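# Set the spice jar upright on the desk, cap on top

## Task

Put the spice jar on the desk standing upright with its cap facing up, then open the gripper and move the robot away. The jar must stay standing on its own afterward; it fails if it topples or is left leaning, and it does not count if only the robot's grip keeps it in place.

## Robot and tools

ROBOT. TidyBot++ is a single-arm mobile robot. The base is 0.54 m long, 0.50 m wide and 0.38 m tall, on four powered casters. On top sits one seven-joint arm with a two-finger gripper. The shoulder is 0.12 m ahead of the base centre and 0.68 m above the floor. The arm begins folded with the hand pointing down; the hand then reaches at most 0.08 m past the base front. Cameras: base_camera is fixed on the base, and wrist_camera sees along the direction the hand points.

FRAMES. Base frame: origin on the floor below the base centre, x forward, y left, z up. hand_pose is reported in this frame and marks the midpoint between the finger pads; its z axis runs out along the fingers and its y axis is the closing direction. The odometry frame is the base frame as it stood when the scene began. base_odometry comes from wheel rotation only, so wheel slip appears as motion, and it drifts by a few cm and degrees over many moves. Heading is positive to the left, between -3.142 and 3.142. base_tilt is in degrees, positive when leaning forward or right.

execute_actions. Argument "actions": a list holding one action, or empty to simply read state and images. An action may contain "base", "joints", or both, plus optional "speeds"; its motions begin together. "base" holds exactly one relative command, measured from where the base last reported itself: {"translate_m": d} drives d metres forward (negative is backward), range -2 to 2; {"strafe_m": d} slides d metres sideways, left positive, -2 to 2; {"rotate_rad": d} turns in place d radians, counter-clockwise from above positive, -6.3 to 6.3. "joints" is a single dictionary of absolute targets keyed by joint name, in radians: joint_1_rad (any angle; turns the whole arm about vertical, positive is clockwise seen from above, opposite to rotate_rad), joint_2_rad shoulder -2.249 to 2.249, joint_3_rad (any angle), joint_4_rad elbow -2.579 to 2.579, joint_5_rad (any angle), joint_6_rad wrist -2.099 to 2.099, joint_7_rad (any angle; hand down, positive is counter-clockwise from above, and at 1.57 the fingers open toward the robot's left and right). gripper_pos is absolute, 0 (open, pad gap about 85 mm) to 1 (closed); gap is roughly 85 x (1 - gripper_pos) mm. Unbounded joints take the short way round, so turn in steps below half a revolution. "speeds" caps top speed for that action only: translate_m and strafe_m 0.05 to 0.5 m/s, rotate_rad 0.1 to 1.57 rad/s (defaults are the maxima). A base move needing over 8.667 s, or any action over 15 s, is refused. Optional "cameras": list of "base_camera", "wrist_camera" or "all"; omitted or null gives all, [] gives none. Any unknown key or value out of range rejects the call and nothing moves.

ARM GEOMETRY. Upper arm 0.42 m, forearm 0.31 m, hand 0.31 m to the hand point. With joint_1_rad 0, joint_3_rad 3.14, joint_5_rad 0 the arm stays in the vertical plane along base x. Segment angles from vertical (forward positive): upper = joint_2_rad; forearm = joint_2_rad - joint_4_rad; hand = that minus joint_6_rad. Forward reach from the shoulder is the sum of length x sin(angle); height above it is the sum of length x cos(angle). A downward hand tops out near 0.94 m above the floor, close to the base only. Closed fingertips stick out about 20 mm beyond the hand point.

OTHER TOOLS. wait: {"seconds": 0 to 10}; commands nothing and returns state and images. zoom_image: {"camera", "region": [x0, y0, x1, y1]} in pixels of that camera's latest image, top-left origin, at most 504 x 504. read_manual only returns licence text. finished_scene: {"scene": n} closes the scene for good and reports success; call it only once the jar stands by itself and the robot has let go and backed off.

RESULTS. base_status and joint_status tell how each commanded motion ended: "done"; "off_target" (stopped away from target, may still push); "contact_stop" or "time_out" (target dropped, holds position). For the base, "done" only means the wheels turned enough; a blocked base may report it though it fell short. "joint command not followed" with a "cause:" line means a self-collision check blocked the arm targets (the gripper target still runs); those targets may be retried later. on_its_own lists motion you did not command. motor_effort gives percent of max per motor, with the peak of the last action in brackets. Motor temperatures are listed per arm joint; MOTOR HOT appears from 60 °C, and at 75 °C an OVER-TEMPERATURE FAULT lets the arm sag. For the gripper, "done" at 1 means nothing was grasped; "off_target" means an object stopped the fingers. "ARM HIT" means a hard hit on the base or itself. After a stop is reported, later motion calls in the same reply are skipped.

ACCURACY. Friction and load leave joints slightly off; correct by sending last command + (wanted - read). With an object held, never send a joint its current reading, as the arm may sink. hand_pose may be 1-2 cm off; trust the images. The robot holds its last command while you think.

AVOID. Dropping or slamming the jar, knocking it over, pushing hard with arm or base, driving while the arm is caught on something high (the robot can tip), and big jolts that trip the torque sensors (limits 104.5 N m joints 1-4, 51.3 N m joints 5-7), which freeze the arm for 10 s. A loose object may occasionally be nudged by outside forces.

Each tool is called after "Call:" as name([rows], argument=value, ...), one row to a line, values as JSON.

## Session

Call:
execute_actions(actions=[])

Scene clock: 0.00 s.
Motor temperatures (°C, as the motors report them): [37 35 34 35 37 49 47]
base_odometry: x=+0.000 y=+0.000 heading=+0.000 (m, m, rad; odometry frame)
base_tilt: forward=-0.5 right=-0.2 (deg)
base_status: not commanded
joint_positions: joint_1_rad=+0.007 joint_2_rad=-0.340 joint_3_rad=+3.169 joint_4_rad=-2.499 joint_5_rad=-0.020 joint_6_rad=-0.893 joint_7_rad=+1.603 gripper_pos=+0.000
joint_status: not commanded
motor_effort: joint_1_rad=-1 joint_2_rad=-2 joint_3_rad=+0 joint_4_rad=+15 joint_5_rad=+0 joint_6_rad=+1 joint_7_rad=+0 (%)
hand_pose: x=+0.2686 y=+0.0021 z=+0.5943 quat_wxyz=(-0.011, +0.999, -0.006, +0.045) (m; base frame)
pictures: base_camera, wrist_camera
Images, in order (width x height): base_camera 644x364, wrist_camera 644x476.

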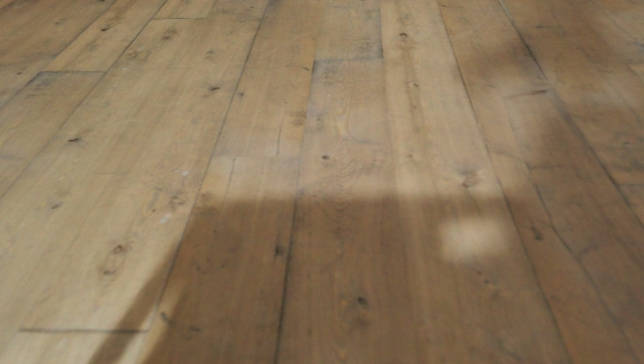

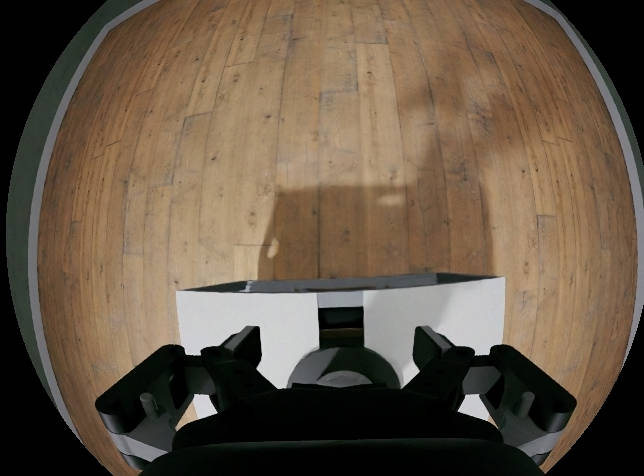

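Call:
execute_actions([
  {"base": {"rotate_rad": 1.8}, "joints": {"joint_6_rad": -0.1}},
])

Scene clock: 6.90 s.
Motor temperatures (°C, as the motors report them): [37 35 34 35 37 49 47]
base_odometry: x=+0.000 y=+0.000 heading=+1.799 (m, m, rad; odometry frame)
base_tilt: forward=-0.5 right=-0.2 (deg)
base_status: done
joint_positions: joint_1_rad=+0.007 joint_2_rad=-0.340 joint_3_rad=+3.169 joint_4_rad=-2.496 joint_5_rad=-0.020 joint_6_rad=-0.105 joint_7_rad=+1.603 gripper_pos=+0.000
joint_status: all done
motor_effort: joint_1_rad=-1(1) joint_2_rad=-5(6) joint_3_rad=+0(1) joint_4_rad=+18(19) joint_5_rad=-1(0) joint_6_rad=+6(6) joint_7_rad=+0(0) (%)
hand_pose: x=+0.4809 y=-0.0099 z=+0.7066 quat_wxyz=(+0.004, +0.905, -0.011, +0.426) (m; base frame)
pictures: base_camera, wrist_camera
camera_calibration (this result's frames):
wrist_camera: T_world_to_cam=[[0.02226, -0.999752, 0.000558094, -0.0157944], [-0.622942, -0.0143068, -0.782137, 0.911371], [0.781951, 0.0170627, -0.623106, 0.192987], [0, 0, 0, 1]] pos_world=[0.417177, -0.00604463, 0.833077]
Images, in order (width x height): base_camera 644x364, wrist_camera 644x476.

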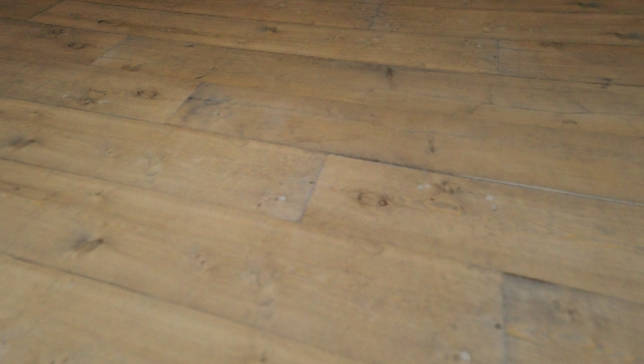

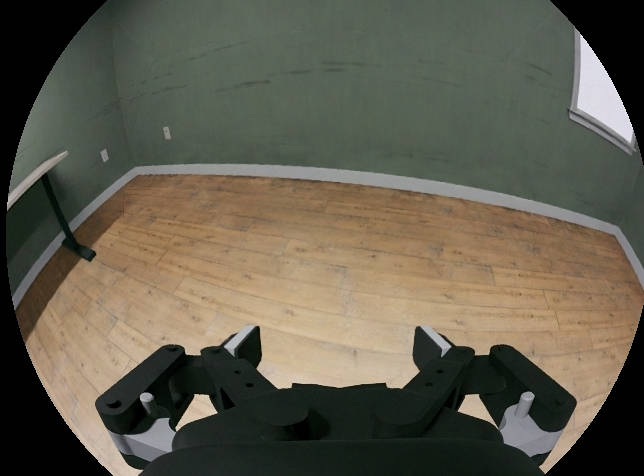

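Call:
execute_actions([
  {"base": {"rotate_rad": 1.34}},
])

Scene clock: 10.50 s.
Motor temperatures (°C, as the motors report them): [37 35 34 35 37 49 47]
base_odometry: x=+0.000 y=+0.000 heading=+3.139 (m, m, rad; odometry frame)
base_tilt: forward=-0.5 right=-0.2 (deg)
base_status: done
joint_positions: joint_1_rad=+0.007 joint_2_rad=-0.340 joint_3_rad=+3.169 joint_4_rad=-2.496 joint_5_rad=-0.020 joint_6_rad=-0.105 joint_7_rad=+1.603 gripper_pos=+0.000
joint_status: not commanded
motor_effort: joint_1_rad=-1(1) joint_2_rad=-5(6) joint_3_rad=+0(1) joint_4_rad=+19(19) joint_5_rad=+0(0) joint_6_rad=+7(6) joint_7_rad=+0(1) (%)
hand_pose: x=+0.4809 y=-0.0099 z=+0.7066 quat_wxyz=(+0.004, +0.905, -0.011, +0.426) (m; base frame)
pictures: base_camera, wrist_camera
camera_calibration (this result's frames):
wrist_camera: T_world_to_cam=[[0.0222844, -0.999752, 0.00056669, -0.0158032], [-0.622942, -0.0143287, -0.782137, 0.911371], [0.781951, 0.0170764, -0.623106, 0.192987], [0, 0, 0, 1]] pos_world=[0.417177, -0.0060361, 0.833077]
Images, in order (width x height): base_camera 644x364, wrist_camera 644x476.

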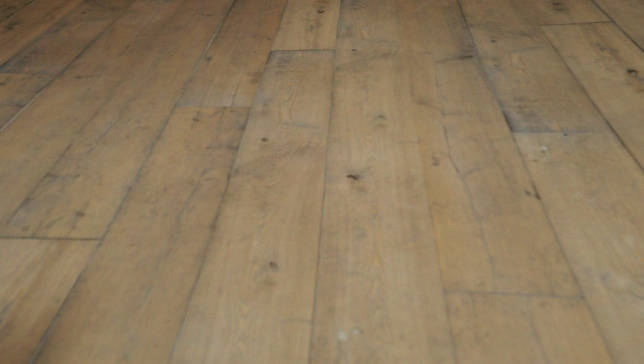

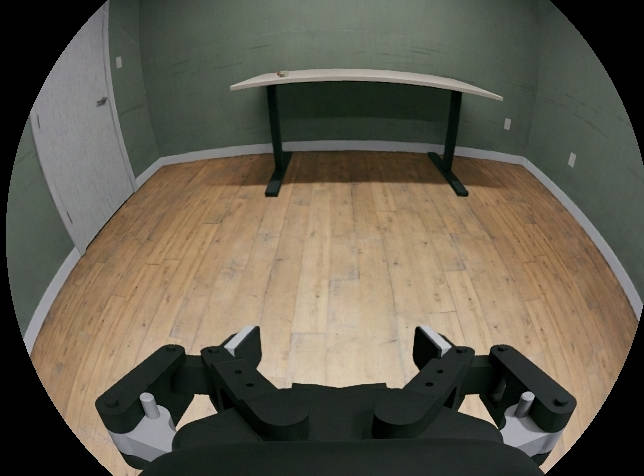

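Call:
zoom_image(camera="wrist_camera", region=[220, 50, 380, 130])

Region (220, 50, 380, 130) of wrist_camera's 644x476 image, scaled by 3.150.

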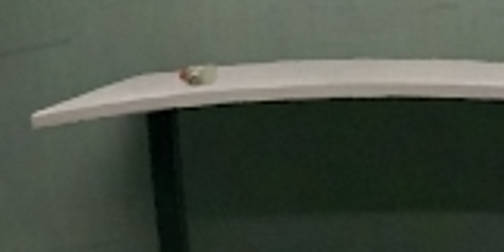

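Call:
execute_actions([
  {"base": {"translate_m": 1.15}, "joints": {"joint_2_rad": 0.0, "joint_4_rad": -1.3, "joint_6_rad": -1.3, "joint_1_rad": -0.3}},
])

Scene clock: 44.73 s.
Motor temperatures (°C, as the motors report them): [37 35 34 35 37 49 47]
base_odometry: x=-1.150 y=+0.001 heading=+3.140 (m, m, rad; odometry frame)
base_tilt: forward=-0.5 right=-0.2 (deg)
base_status: done
joint_positions: joint_1_rad=-0.281 joint_2_rad=-0.008 joint_3_rad=+3.169 joint_4_rad=-1.316 joint_5_rad=-0.020 joint_6_rad=-1.272 joint_7_rad=+1.603 gripper_pos=+0.000
joint_status: all done
motor_effort: joint_1_rad=-1(1) joint_2_rad=-19(21) joint_3_rad=+0(1) joint_4_rad=+19(21) joint_5_rad=+0(0) joint_6_rad=+4(7) joint_7_rad=+0(0) (%)
hand_pose: x=+0.5686 y=+0.1240 z=+0.9211 quat_wxyz=(-0.041, +0.951, +0.136, +0.275) (m; base frame)
pictures: base_camera, wrist_camera
camera_calibration (this result's frames):
wrist_camera: T_world_to_cam=[[0.323035, -0.946269, -0.014948, -0.0474473], [-0.793801, -0.262319, -0.548697, 1.0486], [0.515294, 0.189114, -0.835888, 0.582044], [0, 0, 0, 1]] pos_world=[0.547782, 0.120096, 1.06118]
Images, in order (width x height): base_camera 644x364, wrist_camera 644x476.

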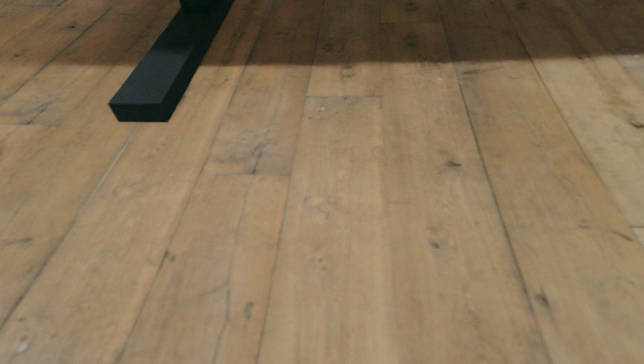

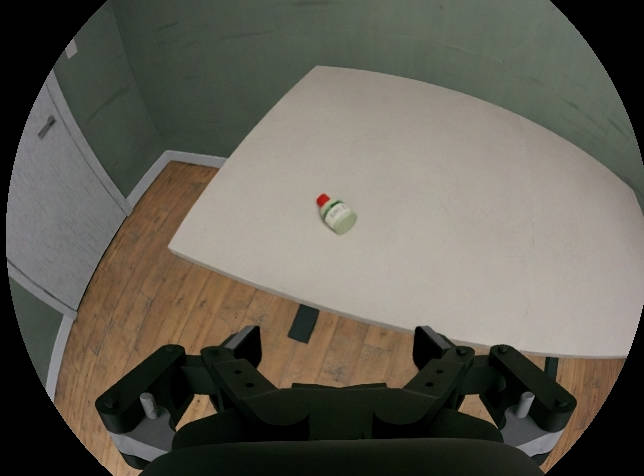

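Call:
zoom_image(camera="wrist_camera", region=[290, 170, 390, 260])

Region (290, 170, 390, 260) of wrist_camera's 644x476 image, scaled by 5.040; it fills the top 454 rows of this view, and the rest is white.

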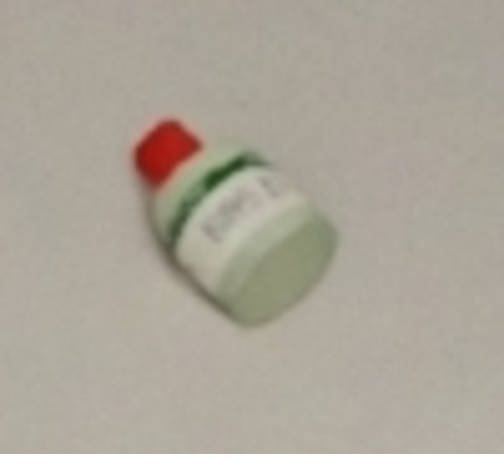

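Call:
execute_actions([
  {"base": {"strafe_m": 0.65}, "joints": {"joint_1_rad": 2.18, "joint_2_rad": -0.177, "joint_3_rad": 3.114, "joint_4_rad": -1.767, "joint_5_rad": 0.02, "joint_6_rad": -0.766, "joint_7_rad": 1.54}},
])

Scene clock: 124.77 s.
Motor temperatures (°C, as the motors report them): [37 35 34 36 37 49 47]
base_odometry: x=-1.151 y=-0.649 heading=+3.139 (m, m, rad; odometry frame)
base_tilt: forward=-0.5 right=-0.2 (deg)
base_status: done
joint_positions: joint_1_rad=+2.164 joint_2_rad=-0.155 joint_3_rad=+3.128 joint_4_rad=-1.747 joint_5_rad=-0.010 joint_6_rad=-0.796 joint_7_rad=+1.581 gripper_pos=+0.000
joint_status: all done
motor_effort: joint_1_rad=+0(2) joint_2_rad=-15(21) joint_3_rad=+0(3) joint_4_rad=+21(21) joint_5_rad=-1(1) joint_6_rad=+5(5) joint_7_rad=+0(0) (%)
hand_pose: x=-0.1310 y=-0.3888 z=+0.8641 quat_wxyz=(+0.323, +0.445, -0.816, +0.177) (m; base frame)
pictures: base_camera, wrist_camera
camera_calibration (this result's frames):
wrist_camera: T_world_to_cam=[[-0.863971, 0.503516, -0.00513361, 0.0922281], [0.363947, 0.617377, -0.697416, 0.949611], [-0.347991, -0.604415, -0.716648, 0.467184], [0, 0, 0, 1]] pos_world=[-0.10335, -0.350333, 0.997554]
Images, in order (width x height): base_camera 644x364, wrist_camera 644x476.

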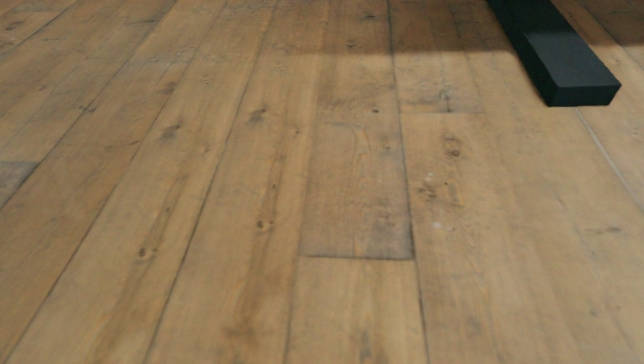

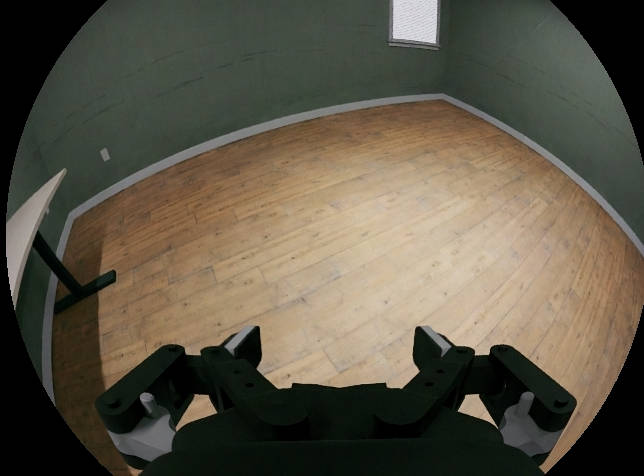

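Call:
execute_actions([
  {"base": {"translate_m": 0.98}},
])

Scene clock: 134.57 s.
Motor temperatures (°C, as the motors report them): [37 35 34 36 37 49 47]
base_odometry: x=-2.131 y=-0.647 heading=+3.140 (m, m, rad; odometry frame)
base_tilt: forward=-0.5 right=-0.2 (deg)
base_status: done
joint_positions: joint_1_rad=+2.166 joint_2_rad=-0.162 joint_3_rad=+3.122 joint_4_rad=-1.749 joint_5_rad=-0.009 joint_6_rad=-0.793 joint_7_rad=+1.581 gripper_pos=+0.000
joint_status: not commanded
motor_effort: joint_1_rad=+0(2) joint_2_rad=-14(18) joint_3_rad=+1(2) joint_4_rad=+21(22) joint_5_rad=+0(1) joint_6_rad=+6(6) joint_7_rad=+1(0) (%)
hand_pose: x=-0.1285 y=-0.3889 z=+0.8663 quat_wxyz=(+0.326, +0.447, -0.814, +0.178) (m; base frame)
pictures: base_camera, wrist_camera
camera_calibration (this result's frames):
wrist_camera: T_world_to_cam=[[-0.86636, 0.499415, -0.00244426, 0.0901686], [0.356994, 0.615858, -0.702335, 0.953148], [-0.349251, -0.609347, -0.711843, 0.463363], [0, 0, 0, 1]] pos_world=[-0.10032, -0.349687, 0.99949]
Images, in order (width x height): base_camera 644x364, wrist_camera 644x476.

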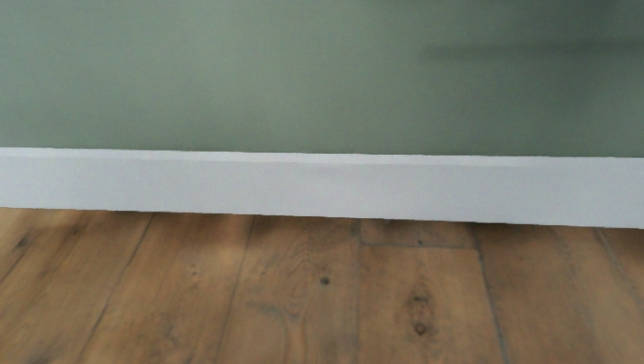

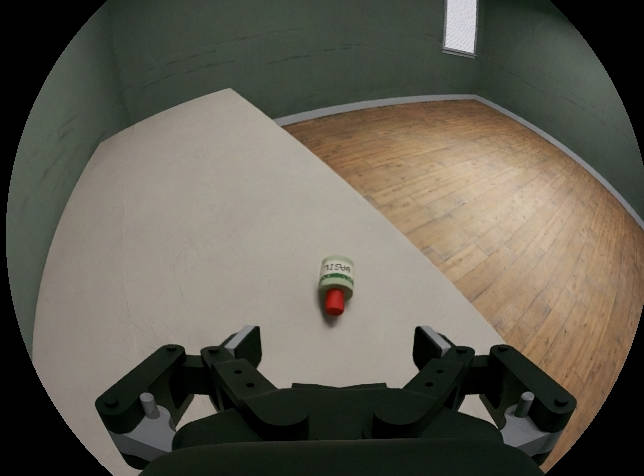

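Call:
zoom_image(camera="wrist_camera", region=[290, 240, 390, 330])

Region (290, 240, 390, 330) of wrist_camera's 644x476 image, scaled by 5.040; it fills the top 454 rows of this view, and the rest is white.

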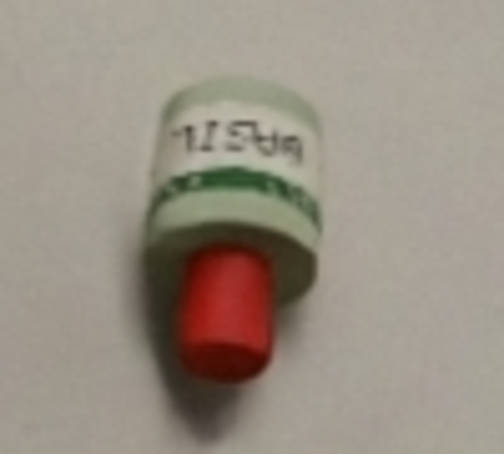

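Call:
execute_actions([
  {"joints": {"joint_2_rad": 0.02, "joint_4_rad": -1.825, "joint_6_rad": -0.515, "gripper_pos": 0.2}},
], cameras=["wrist_camera"])

Scene clock: 165.33 s.
Motor temperatures (°C, as the motors report them): [37 36 34 36 37 49 47]
base_odometry: x=-2.131 y=-0.647 heading=+3.140 (m, m, rad; odometry frame)
base_tilt: forward=-0.5 right=-0.2 (deg)
base_status: not commanded
joint_positions: joint_1_rad=+2.166 joint_2_rad=+0.019 joint_3_rad=+3.122 joint_4_rad=-1.811 joint_5_rad=-0.009 joint_6_rad=-0.544 joint_7_rad=+1.581 gripper_pos=+0.200
joint_status: all done
motor_effort: joint_1_rad=-1(0) joint_2_rad=-21(23) joint_3_rad=+0(0) joint_4_rad=+20(22) joint_5_rad=+0(1) joint_6_rad=+6(6) joint_7_rad=+1(0) (%)
hand_pose: x=-0.1658 y=-0.4445 z=+0.7983 quat_wxyz=(+0.329, +0.445, -0.814, +0.181) (m; base frame)
pictures: wrist_camera
camera_calibration (this result's frames):
wrist_camera: T_world_to_cam=[[-0.865385, 0.501079, -0.0053004, 0.0886353], [0.357222, 0.609452, -0.707786, 0.954438], [-0.351426, -0.614401, -0.706407, 0.361107], [0, 0, 0, 1]] pos_world=[-0.13734, -0.404233, 0.931096]
Images, in order (width x height): wrist_camera 644x476.

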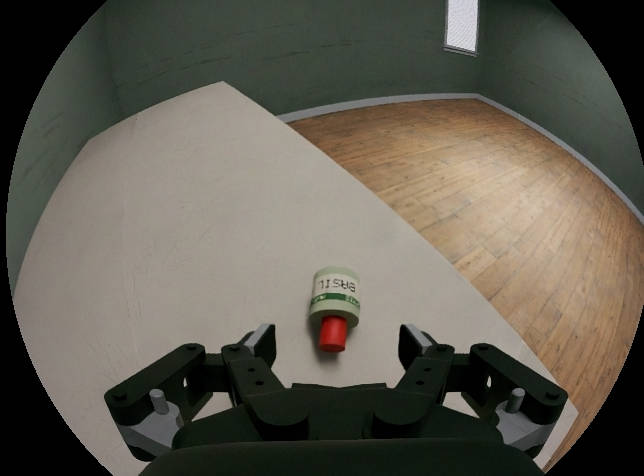

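Call:
zoom_image(camera="wrist_camera", region=[270, 250, 410, 376])

Region (270, 250, 410, 376) of wrist_camera's 644x476 image, scaled by 3.600; it fills the top 454 rows of this view, and the rest is white.

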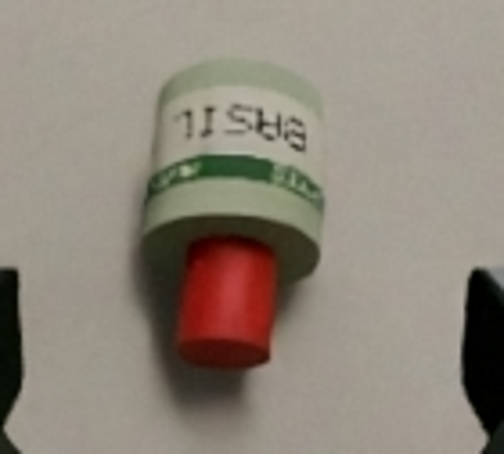

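Call:
execute_actions([
  {"joints": {"joint_2_rad": 0.149, "joint_6_rad": -0.356}},
], cameras=["wrist_camera"])

Scene clock: 188.07 s.
Motor temperatures (°C, as the motors report them): [37 36 34 36 37 49 47]
base_odometry: x=-2.131 y=-0.647 heading=+3.140 (m, m, rad; odometry frame)
base_tilt: forward=-0.5 right=-0.1 (deg)
base_status: not commanded
joint_positions: joint_1_rad=+2.166 joint_2_rad=+0.143 joint_3_rad=+3.122 joint_4_rad=-1.811 joint_5_rad=-0.009 joint_6_rad=-0.383 joint_7_rad=+1.581 gripper_pos=+0.200
joint_status: all done
motor_effort: joint_1_rad=+0(0) joint_2_rad=-25(28) joint_3_rad=+0(0) joint_4_rad=+20(21) joint_5_rad=+1(0) joint_6_rad=+6(7) joint_7_rad=+0(0) (%)
hand_pose: x=-0.1923 y=-0.4841 z=+0.7647 quat_wxyz=(+0.343, +0.440, -0.808, +0.189) (m; base frame)
pictures: wrist_camera
camera_calibration (this result's frames):
wrist_camera: T_world_to_cam=[[-0.864665, 0.502319, -0.00553922, 0.0862796], [0.345518, 0.58668, -0.732409, 0.969835], [-0.364653, -0.635202, -0.680842, 0.271583], [0, 0, 0, 1]] pos_world=[-0.161459, -0.439813, 0.895699]
Images, in order (width x height): wrist_camera 644x476.

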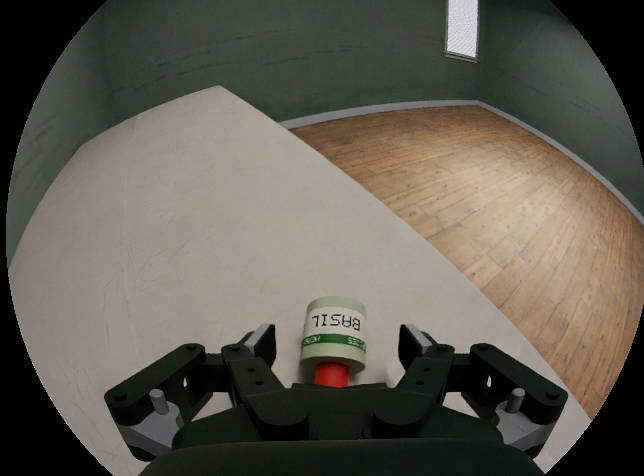

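Call:
zoom_image(camera="wrist_camera", region=[240, 280, 440, 400])

Region (240, 280, 440, 400) of wrist_camera's 644x476 image, scaled by 2.520; it fills the top 302 rows of this view, and the rest is white.

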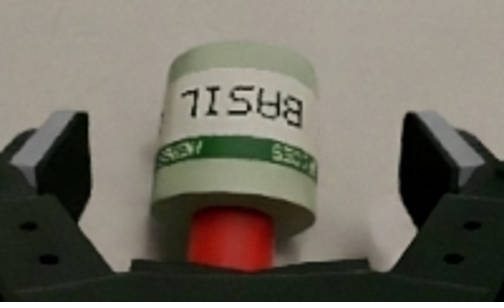

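Call:
execute_actions([
  {"joints": {"joint_2_rad": 0.172, "gripper_pos": 0.35}},
], cameras=["wrist_camera"])

Scene clock: 202.57 s.
Motor temperatures (°C, as the motors report them): [37 36 34 36 37 49 47]
base_odometry: x=-2.131 y=-0.647 heading=+3.140 (m, m, rad; odometry frame)
base_tilt: forward=-0.5 right=-0.2 (deg)
base_status: not commanded
joint_positions: joint_1_rad=+2.166 joint_2_rad=+0.156 joint_3_rad=+3.122 joint_4_rad=-1.811 joint_5_rad=-0.009 joint_6_rad=-0.383 joint_7_rad=+1.581 gripper_pos=+0.350
joint_status: all done
motor_effort: joint_1_rad=-1(0) joint_2_rad=-25(26) joint_3_rad=-1(0) joint_4_rad=+20(20) joint_5_rad=-1(0) joint_6_rad=+6(6) joint_7_rad=+0(0) (%)
hand_pose: x=-0.1929 y=-0.4849 z=+0.7573 quat_wxyz=(+0.337, +0.441, -0.810, +0.186) (m; base frame)
pictures: wrist_camera
camera_calibration (this result's frames):
wrist_camera: T_world_to_cam=[[-0.864622, 0.502382, -0.00641743, 0.0868732], [0.350751, 0.594414, -0.723634, 0.963229], [-0.359726, -0.62792, -0.690154, 0.277346], [0, 0, 0, 1]] pos_world=[-0.162972, -0.442049, 0.888994]
Images, in order (width x height): wrist_camera 644x476.

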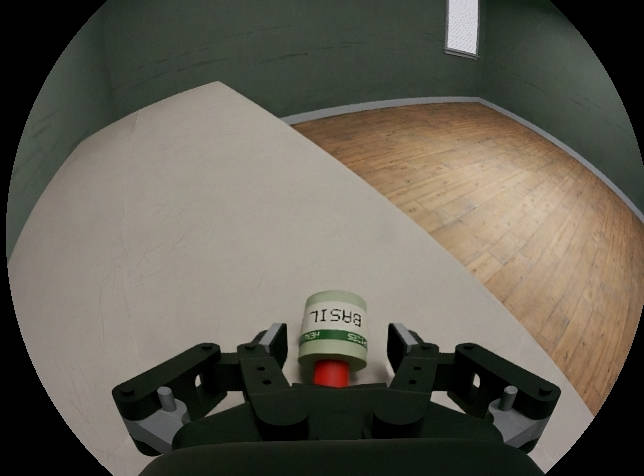

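Call:
zoom_image(camera="wrist_camera", region=[250, 280, 430, 400])

Region (250, 280, 430, 400) of wrist_camera's 644x476 image, scaled by 2.800.

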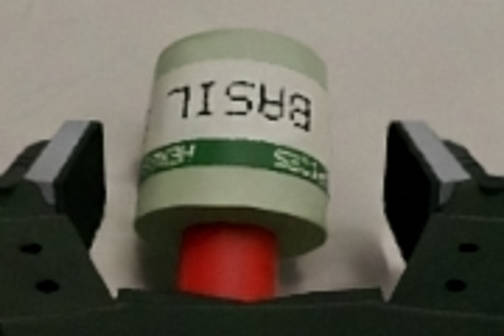

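Call:
execute_actions([
  {"joints": {"joint_2_rad": 0.185}},
], cameras=[])

Scene clock: 209.33 s.
Motor temperatures (°C, as the motors report them): [37 36 34 36 37 49 47]
base_odometry: x=-2.131 y=-0.647 heading=+3.140 (m, m, rad; odometry frame)
base_tilt: forward=-0.5 right=-0.1 (deg)
base_status: not commanded
joint_positions: joint_1_rad=+2.166 joint_2_rad=+0.166 joint_3_rad=+3.122 joint_4_rad=-1.811 joint_5_rad=-0.009 joint_6_rad=-0.383 joint_7_rad=+1.581 gripper_pos=+0.350
joint_status: all done
motor_effort: joint_1_rad=-1(0) joint_2_rad=-26(26) joint_3_rad=+0(0) joint_4_rad=+20(20) joint_5_rad=-1(0) joint_6_rad=+6(6) joint_7_rad=+0(1) (%)
hand_pose: x=-0.1933 y=-0.4855 z=+0.7517 quat_wxyz=(+0.333, +0.442, -0.812, +0.184) (m; base frame)
pictures: none
No camera images: the call's "cameras" was empty. Leave "cameras" out to get every camera's image.

Call:
execute_actions([
  {"joints": {"gripper_pos": 1.0}},
], cameras=["wrist_camera"])

Scene clock: 211.67 s.
Motor temperatures (°C, as the motors report them): [37 36 34 36 37 49 47]
base_odometry: x=-2.131 y=-0.647 heading=+3.140 (m, m, rad; odometry frame)
base_tilt: forward=-0.5 right=-0.2 (deg)
base_status: not commanded
joint_positions: joint_1_rad=+2.166 joint_2_rad=+0.166 joint_3_rad=+3.122 joint_4_rad=-1.811 joint_5_rad=-0.009 joint_6_rad=-0.380 joint_7_rad=+1.581 gripper_pos=+0.615
joint_status: gripper_pos off_target (ended at +0.615, target +1.000)
motor_effort: joint_1_rad=-1(1) joint_2_rad=-24(26) joint_3_rad=+0(1) joint_4_rad=+19(21) joint_5_rad=+0(0) joint_6_rad=+5(6) joint_7_rad=+0(0) (%)
hand_pose: x=-0.1937 y=-0.4862 z=+0.7522 quat_wxyz=(+0.335, +0.442, -0.812, +0.185) (m; base frame)
pictures: wrist_camera
camera_calibration (this result's frames):
wrist_camera: T_world_to_cam=[[-0.864577, 0.502453, -0.00694239, 0.0871814], [0.353594, 0.598501, -0.718866, 0.95946], [-0.357042, -0.623969, -0.695114, 0.278901], [0, 0, 0, 1]] pos_world=[-0.164305, -0.444016, 0.884196]
Images, in order (width x height): wrist_camera 644x476.

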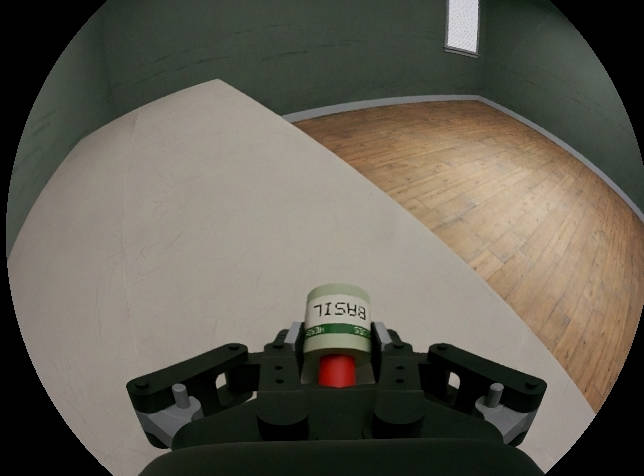

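Call:
execute_actions([
  {"joints": {"joint_2_rad": 0.075, "joint_7_rad": 1.25}},
], cameras=[])

Call:
execute_actions([
  {"joints": {"joint_7_rad": -1.585}},
], cameras=["wrist_camera"])

Scene clock: 227.97 s.
Motor temperatures (°C, as the motors report them): [37 36 34 36 37 49 47]
base_odometry: x=-2.131 y=-0.647 heading=+3.140 (m, m, rad; odometry frame)
base_tilt: forward=-0.5 right=-0.2 (deg)
base_status: not commanded
joint_positions: joint_1_rad=+2.166 joint_2_rad=+0.086 joint_3_rad=+3.122 joint_4_rad=-1.815 joint_5_rad=-0.009 joint_6_rad=-0.380 joint_7_rad=+1.283 gripper_pos=+0.615
joint_status: all done
motor_effort: joint_1_rad=-1(1) joint_2_rad=-24(29) joint_3_rad=+0(1) joint_4_rad=+21(21) joint_5_rad=+0(0) joint_6_rad=+7(7) joint_7_rad=+0(0) (%)
hand_pose: x=-0.1888 y=-0.4789 z=+0.7962 quat_wxyz=(+0.332, +0.312, -0.854, +0.253) (m; base frame)
pictures: none
No camera images: the call's "cameras" was empty. Leave "cameras" out to get every camera's image.

Scene clock: 230.77 s.
Motor temperatures (°C, as the motors report them): [37 36 34 36 37 49 47]
base_odometry: x=-2.131 y=-0.647 heading=+3.140 (m, m, rad; odometry frame)
base_tilt: forward=-0.5 right=-0.2 (deg)
base_status: not commanded
joint_positions: joint_1_rad=+2.166 joint_2_rad=+0.086 joint_3_rad=+3.122 joint_4_rad=-1.815 joint_5_rad=-0.009 joint_6_rad=-0.380 joint_7_rad=-1.566 gripper_pos=+0.615
joint_status: all done
motor_effort: joint_1_rad=-1(0) joint_2_rad=-24(24) joint_3_rad=+0(0) joint_4_rad=+21(21) joint_5_rad=+0(1) joint_6_rad=+6(7) joint_7_rad=+1(0) (%)
hand_pose: x=-0.1888 y=-0.4789 z=+0.7962 quat_wxyz=(-0.202, -0.799, -0.433, +0.365) (m; base frame)
pictures: wrist_camera
camera_calibration (this result's frames):
wrist_camera: T_world_to_cam=[[0.835276, -0.548508, -0.0381221, -0.0694356], [-0.341347, -0.571664, 0.746112, -0.872958], [-0.431041, -0.610196, -0.664729, 0.284233], [0, 0, 0, 1]] pos_world=[-0.117468, -0.363687, 0.837615]
Images, in order (width x height): wrist_camera 644x476.

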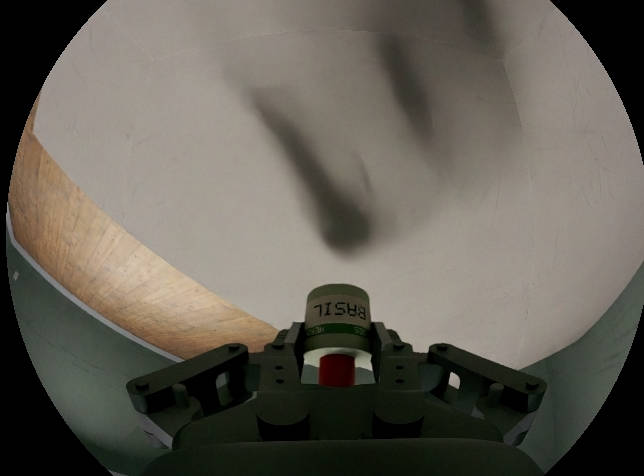

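Call:
zoom_image(camera="wrist_camera", region=[270, 270, 410, 396])

Region (270, 270, 410, 396) of wrist_camera's 644x476 image, scaled by 3.600; it fills the top 454 rows of this view, and the rest is white.

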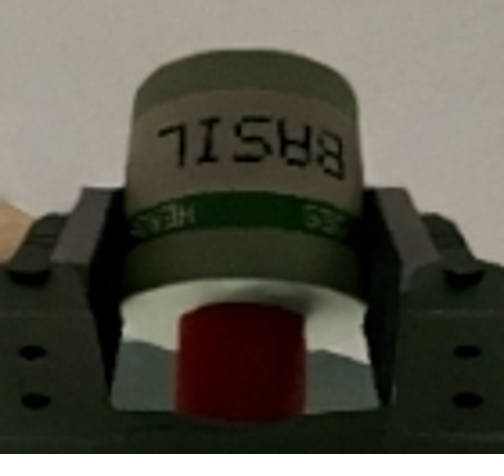

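Call:
execute_actions([
  {"joints": {"joint_2_rad": 0.153}},
], cameras=["wrist_camera"])

Scene clock: 243.83 s.
Motor temperatures (°C, as the motors report them): [37 36 34 36 37 49 47]
base_odometry: x=-2.131 y=-0.647 heading=+3.140 (m, m, rad; odometry frame)
base_tilt: forward=-0.5 right=-0.2 (deg)
base_status: not commanded
joint_positions: joint_1_rad=+2.166 joint_2_rad=+0.145 joint_3_rad=+3.122 joint_4_rad=-1.815 joint_5_rad=-0.009 joint_6_rad=-0.380 joint_7_rad=-1.566 gripper_pos=+0.615
joint_status: all done
motor_effort: joint_1_rad=+0(0) joint_2_rad=-25(27) joint_3_rad=+0(0) joint_4_rad=+20(21) joint_5_rad=-1(1) joint_6_rad=+6(6) joint_7_rad=+0(0) (%)
hand_pose: x=-0.1920 y=-0.4836 z=+0.7623 quat_wxyz=(-0.189, -0.810, -0.438, +0.341) (m; base frame)
pictures: wrist_camera
camera_calibration (this result's frames):
wrist_camera: T_world_to_cam=[[0.836527, -0.546659, -0.0372394, -0.0701862], [-0.365437, -0.607268, 0.705465, -0.842377], [-0.408263, -0.576531, -0.707766, 0.310866], [0, 0, 0, 1]] pos_world=[-0.122208, -0.370693, 0.811674]
Images, in order (width x height): wrist_camera 644x476.

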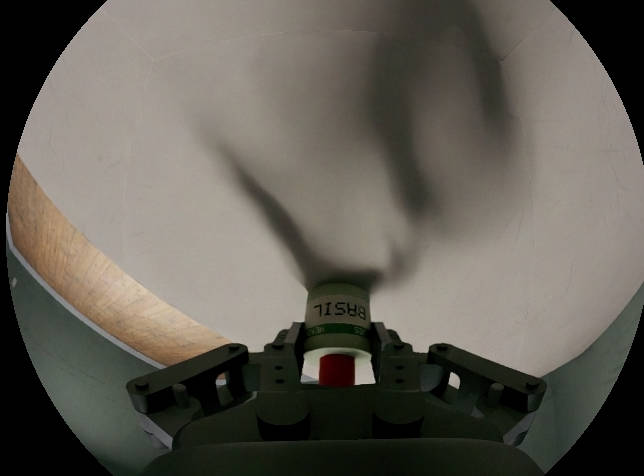

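Call:
zoom_image(camera="wrist_camera", region=[270, 240, 410, 366])

Region (270, 240, 410, 366) of wrist_camera's 644x476 image, scaled by 3.600; it fills the top 454 rows of this view, and the rest is white.

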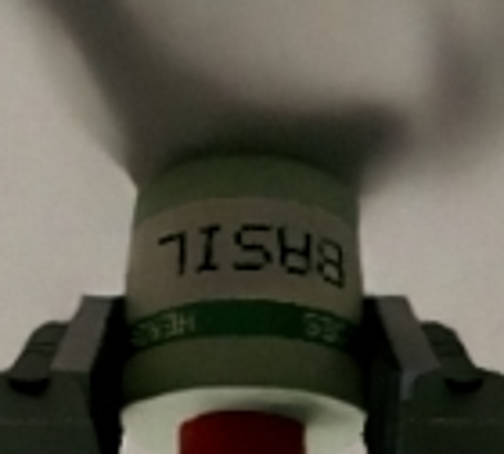

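Call:
execute_actions([
  {"joints": {"joint_2_rad": 0.166}},
], cameras=["wrist_camera"])

Scene clock: 249.93 s.
Motor temperatures (°C, as the motors report them): [37 36 34 36 37 49 47]
base_odometry: x=-2.131 y=-0.647 heading=+3.140 (m, m, rad; odometry frame)
base_tilt: forward=-0.5 right=-0.2 (deg)
base_status: not commanded
joint_positions: joint_1_rad=+2.166 joint_2_rad=+0.150 joint_3_rad=+3.122 joint_4_rad=-1.815 joint_5_rad=-0.009 joint_6_rad=-0.380 joint_7_rad=-1.566 gripper_pos=+0.615
joint_status: all done
motor_effort: joint_1_rad=-1(0) joint_2_rad=-24(26) joint_3_rad=+0(0) joint_4_rad=+19(21) joint_5_rad=+0(1) joint_6_rad=+5(6) joint_7_rad=+1(0) (%)
hand_pose: x=-0.1923 y=-0.4840 z=+0.7592 quat_wxyz=(-0.188, -0.811, -0.439, +0.339) (m; base frame)
pictures: wrist_camera
camera_calibration (this result's frames):
wrist_camera: T_world_to_cam=[[0.836639, -0.546494, -0.0371511, -0.0702611], [-0.367568, -0.610415, 0.701632, -0.839508], [-0.406115, -0.573357, -0.71157, 0.313169], [0, 0, 0, 1]] pos_world=[-0.12261, -0.371287, 0.809257]
Images, in order (width x height): wrist_camera 644x476.

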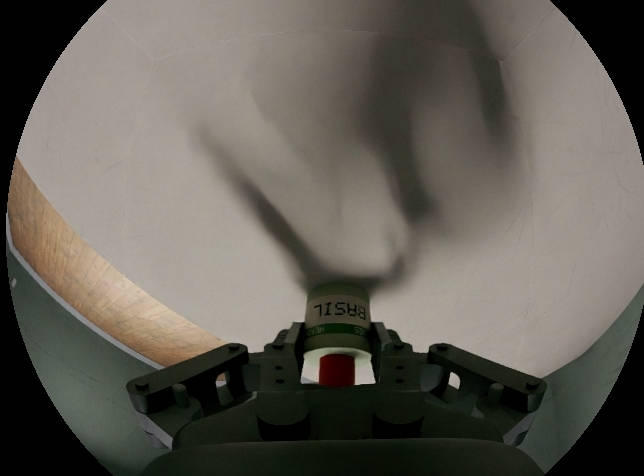

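Call:
execute_actions([
  {"joints": {"gripper_pos": 0.2}},
], cameras=["wrist_camera"])

Scene clock: 253.33 s.
Motor temperatures (°C, as the motors report them): [37 36 34 36 37 49 47]
base_odometry: x=-2.131 y=-0.647 heading=+3.140 (m, m, rad; odometry frame)
base_tilt: forward=-0.5 right=-0.2 (deg)
base_status: not commanded
joint_positions: joint_1_rad=+2.166 joint_2_rad=+0.151 joint_3_rad=+3.122 joint_4_rad=-1.815 joint_5_rad=-0.009 joint_6_rad=-0.380 joint_7_rad=-1.566 gripper_pos=+0.200
joint_status: all done
motor_effort: joint_1_rad=-1(0) joint_2_rad=-25(26) joint_3_rad=+0(0) joint_4_rad=+20(21) joint_5_rad=-1(0) joint_6_rad=+6(6) joint_7_rad=+0(0) (%)
hand_pose: x=-0.1923 y=-0.4840 z=+0.7591 quat_wxyz=(-0.188, -0.811, -0.439, +0.339) (m; base frame)
pictures: wrist_camera
camera_calibration (this result's frames):
wrist_camera: T_world_to_cam=[[0.836642, -0.546489, -0.0371487, -0.070263], [-0.367624, -0.610497, 0.701531, -0.839432], [-0.406059, -0.573274, -0.71167, 0.31323], [0, 0, 0, 1]] pos_world=[-0.12262, -0.371302, 0.809194]
Images, in order (width x height): wrist_camera 644x476.

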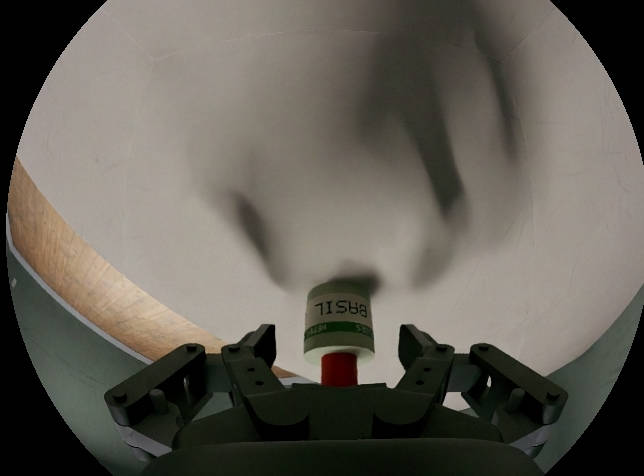

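Call:
execute_actions([
  {"joints": {"joint_2_rad": -0.3, "joint_4_rad": -1.95, "gripper_pos": 0.0}},
], cameras=["wrist_camera"])

Call:
execute_actions([
  {"base": {"strafe_m": 0.3}, "joints": {"joint_4_rad": -2.3, "joint_6_rad": -0.2}},
], cameras=["wrist_camera"])

Scene clock: 266.07 s.
Motor temperatures (°C, as the motors report them): [37 36 34 36 37 49 47]
base_odometry: x=-2.131 y=-0.647 heading=+3.140 (m, m, rad; odometry frame)
base_tilt: forward=-0.5 right=-0.2 (deg)
base_status: not commanded
joint_positions: joint_1_rad=+2.166 joint_2_rad=-0.292 joint_3_rad=+3.122 joint_4_rad=-1.930 joint_5_rad=-0.009 joint_6_rad=-0.380 joint_7_rad=-1.566 gripper_pos=+0.000
joint_status: all done
motor_effort: joint_1_rad=-1(1) joint_2_rad=-10(27) joint_3_rad=+0(0) joint_4_rad=+22(23) joint_5_rad=+0(0) joint_6_rad=+8(7) joint_7_rad=+0(0) (%)
hand_pose: x=-0.1354 y=-0.3988 z=+0.9289 quat_wxyz=(-0.254, -0.743, -0.405, +0.468) (m; base frame)
pictures: wrist_camera
camera_calibration (this result's frames):
wrist_camera: T_world_to_cam=[[0.829085, -0.557497, -0.0426025, -0.0653067], [-0.218393, -0.39304, 0.89321, -0.95674], [-0.514707, -0.731243, -0.447617, 0.183083], [0, 0, 0, 1]] pos_world=[-0.0605663, -0.278568, 0.933738]
Images, in order (width x height): wrist_camera 644x476.

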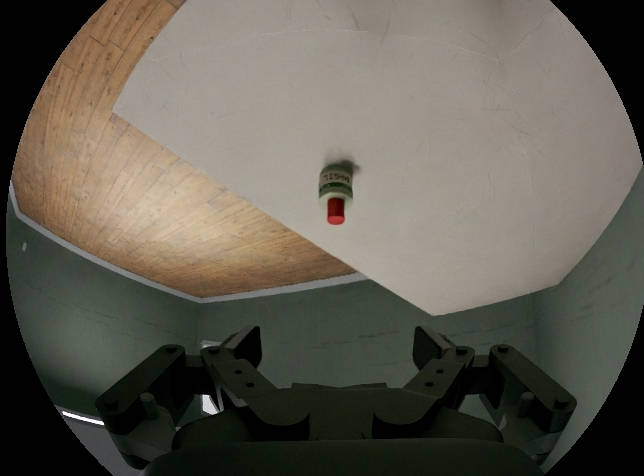

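Scene clock: 268.00 s.
Motor temperatures (°C, as the motors report them): [37 36 34 36 37 49 47]
base_odometry: x=-2.132 y=-0.947 heading=+3.139 (m, m, rad; odometry frame)
base_tilt: forward=-0.5 right=-0.2 (deg)
base_status: done
joint_positions: joint_1_rad=+2.166 joint_2_rad=-0.295 joint_3_rad=+3.121 joint_4_rad=-2.289 joint_5_rad=-0.009 joint_6_rad=-0.230 joint_7_rad=-1.566 gripper_pos=+0.000
joint_status: all done
motor_effort: joint_1_rad=+0(1) joint_2_rad=-8(15) joint_3_rad=+1(2) joint_4_rad=+20(22) joint_5_rad=+0(0) joint_6_rad=+6(8) joint_7_rad=+0(1) (%)
hand_pose: x=-0.1027 y=-0.3462 z=+0.7656 quat_wxyz=(-0.210, -0.788, -0.428, +0.389) (m; base frame)
pictures: wrist_camera
camera_calibration (this result's frames):
wrist_camera: T_world_to_cam=[[0.832816, -0.551656, -0.0457515, -0.0652514], [-0.313849, -0.538652, 0.781891, -0.758062], [-0.455979, -0.636812, -0.621735, 0.337213], [0, 0, 0, 1]] pos_world=[-0.0298122, -0.229587, 0.799393]
Images, in order (width x height): wrist_camera 644x476.

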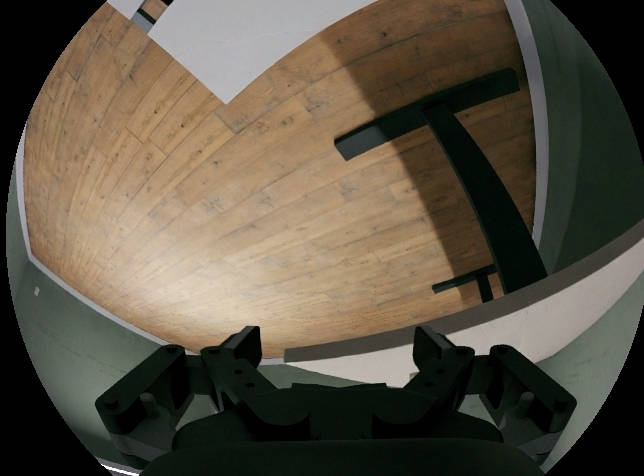

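Call:
finished_scene(scene=1)

The scene is finished: the task was done.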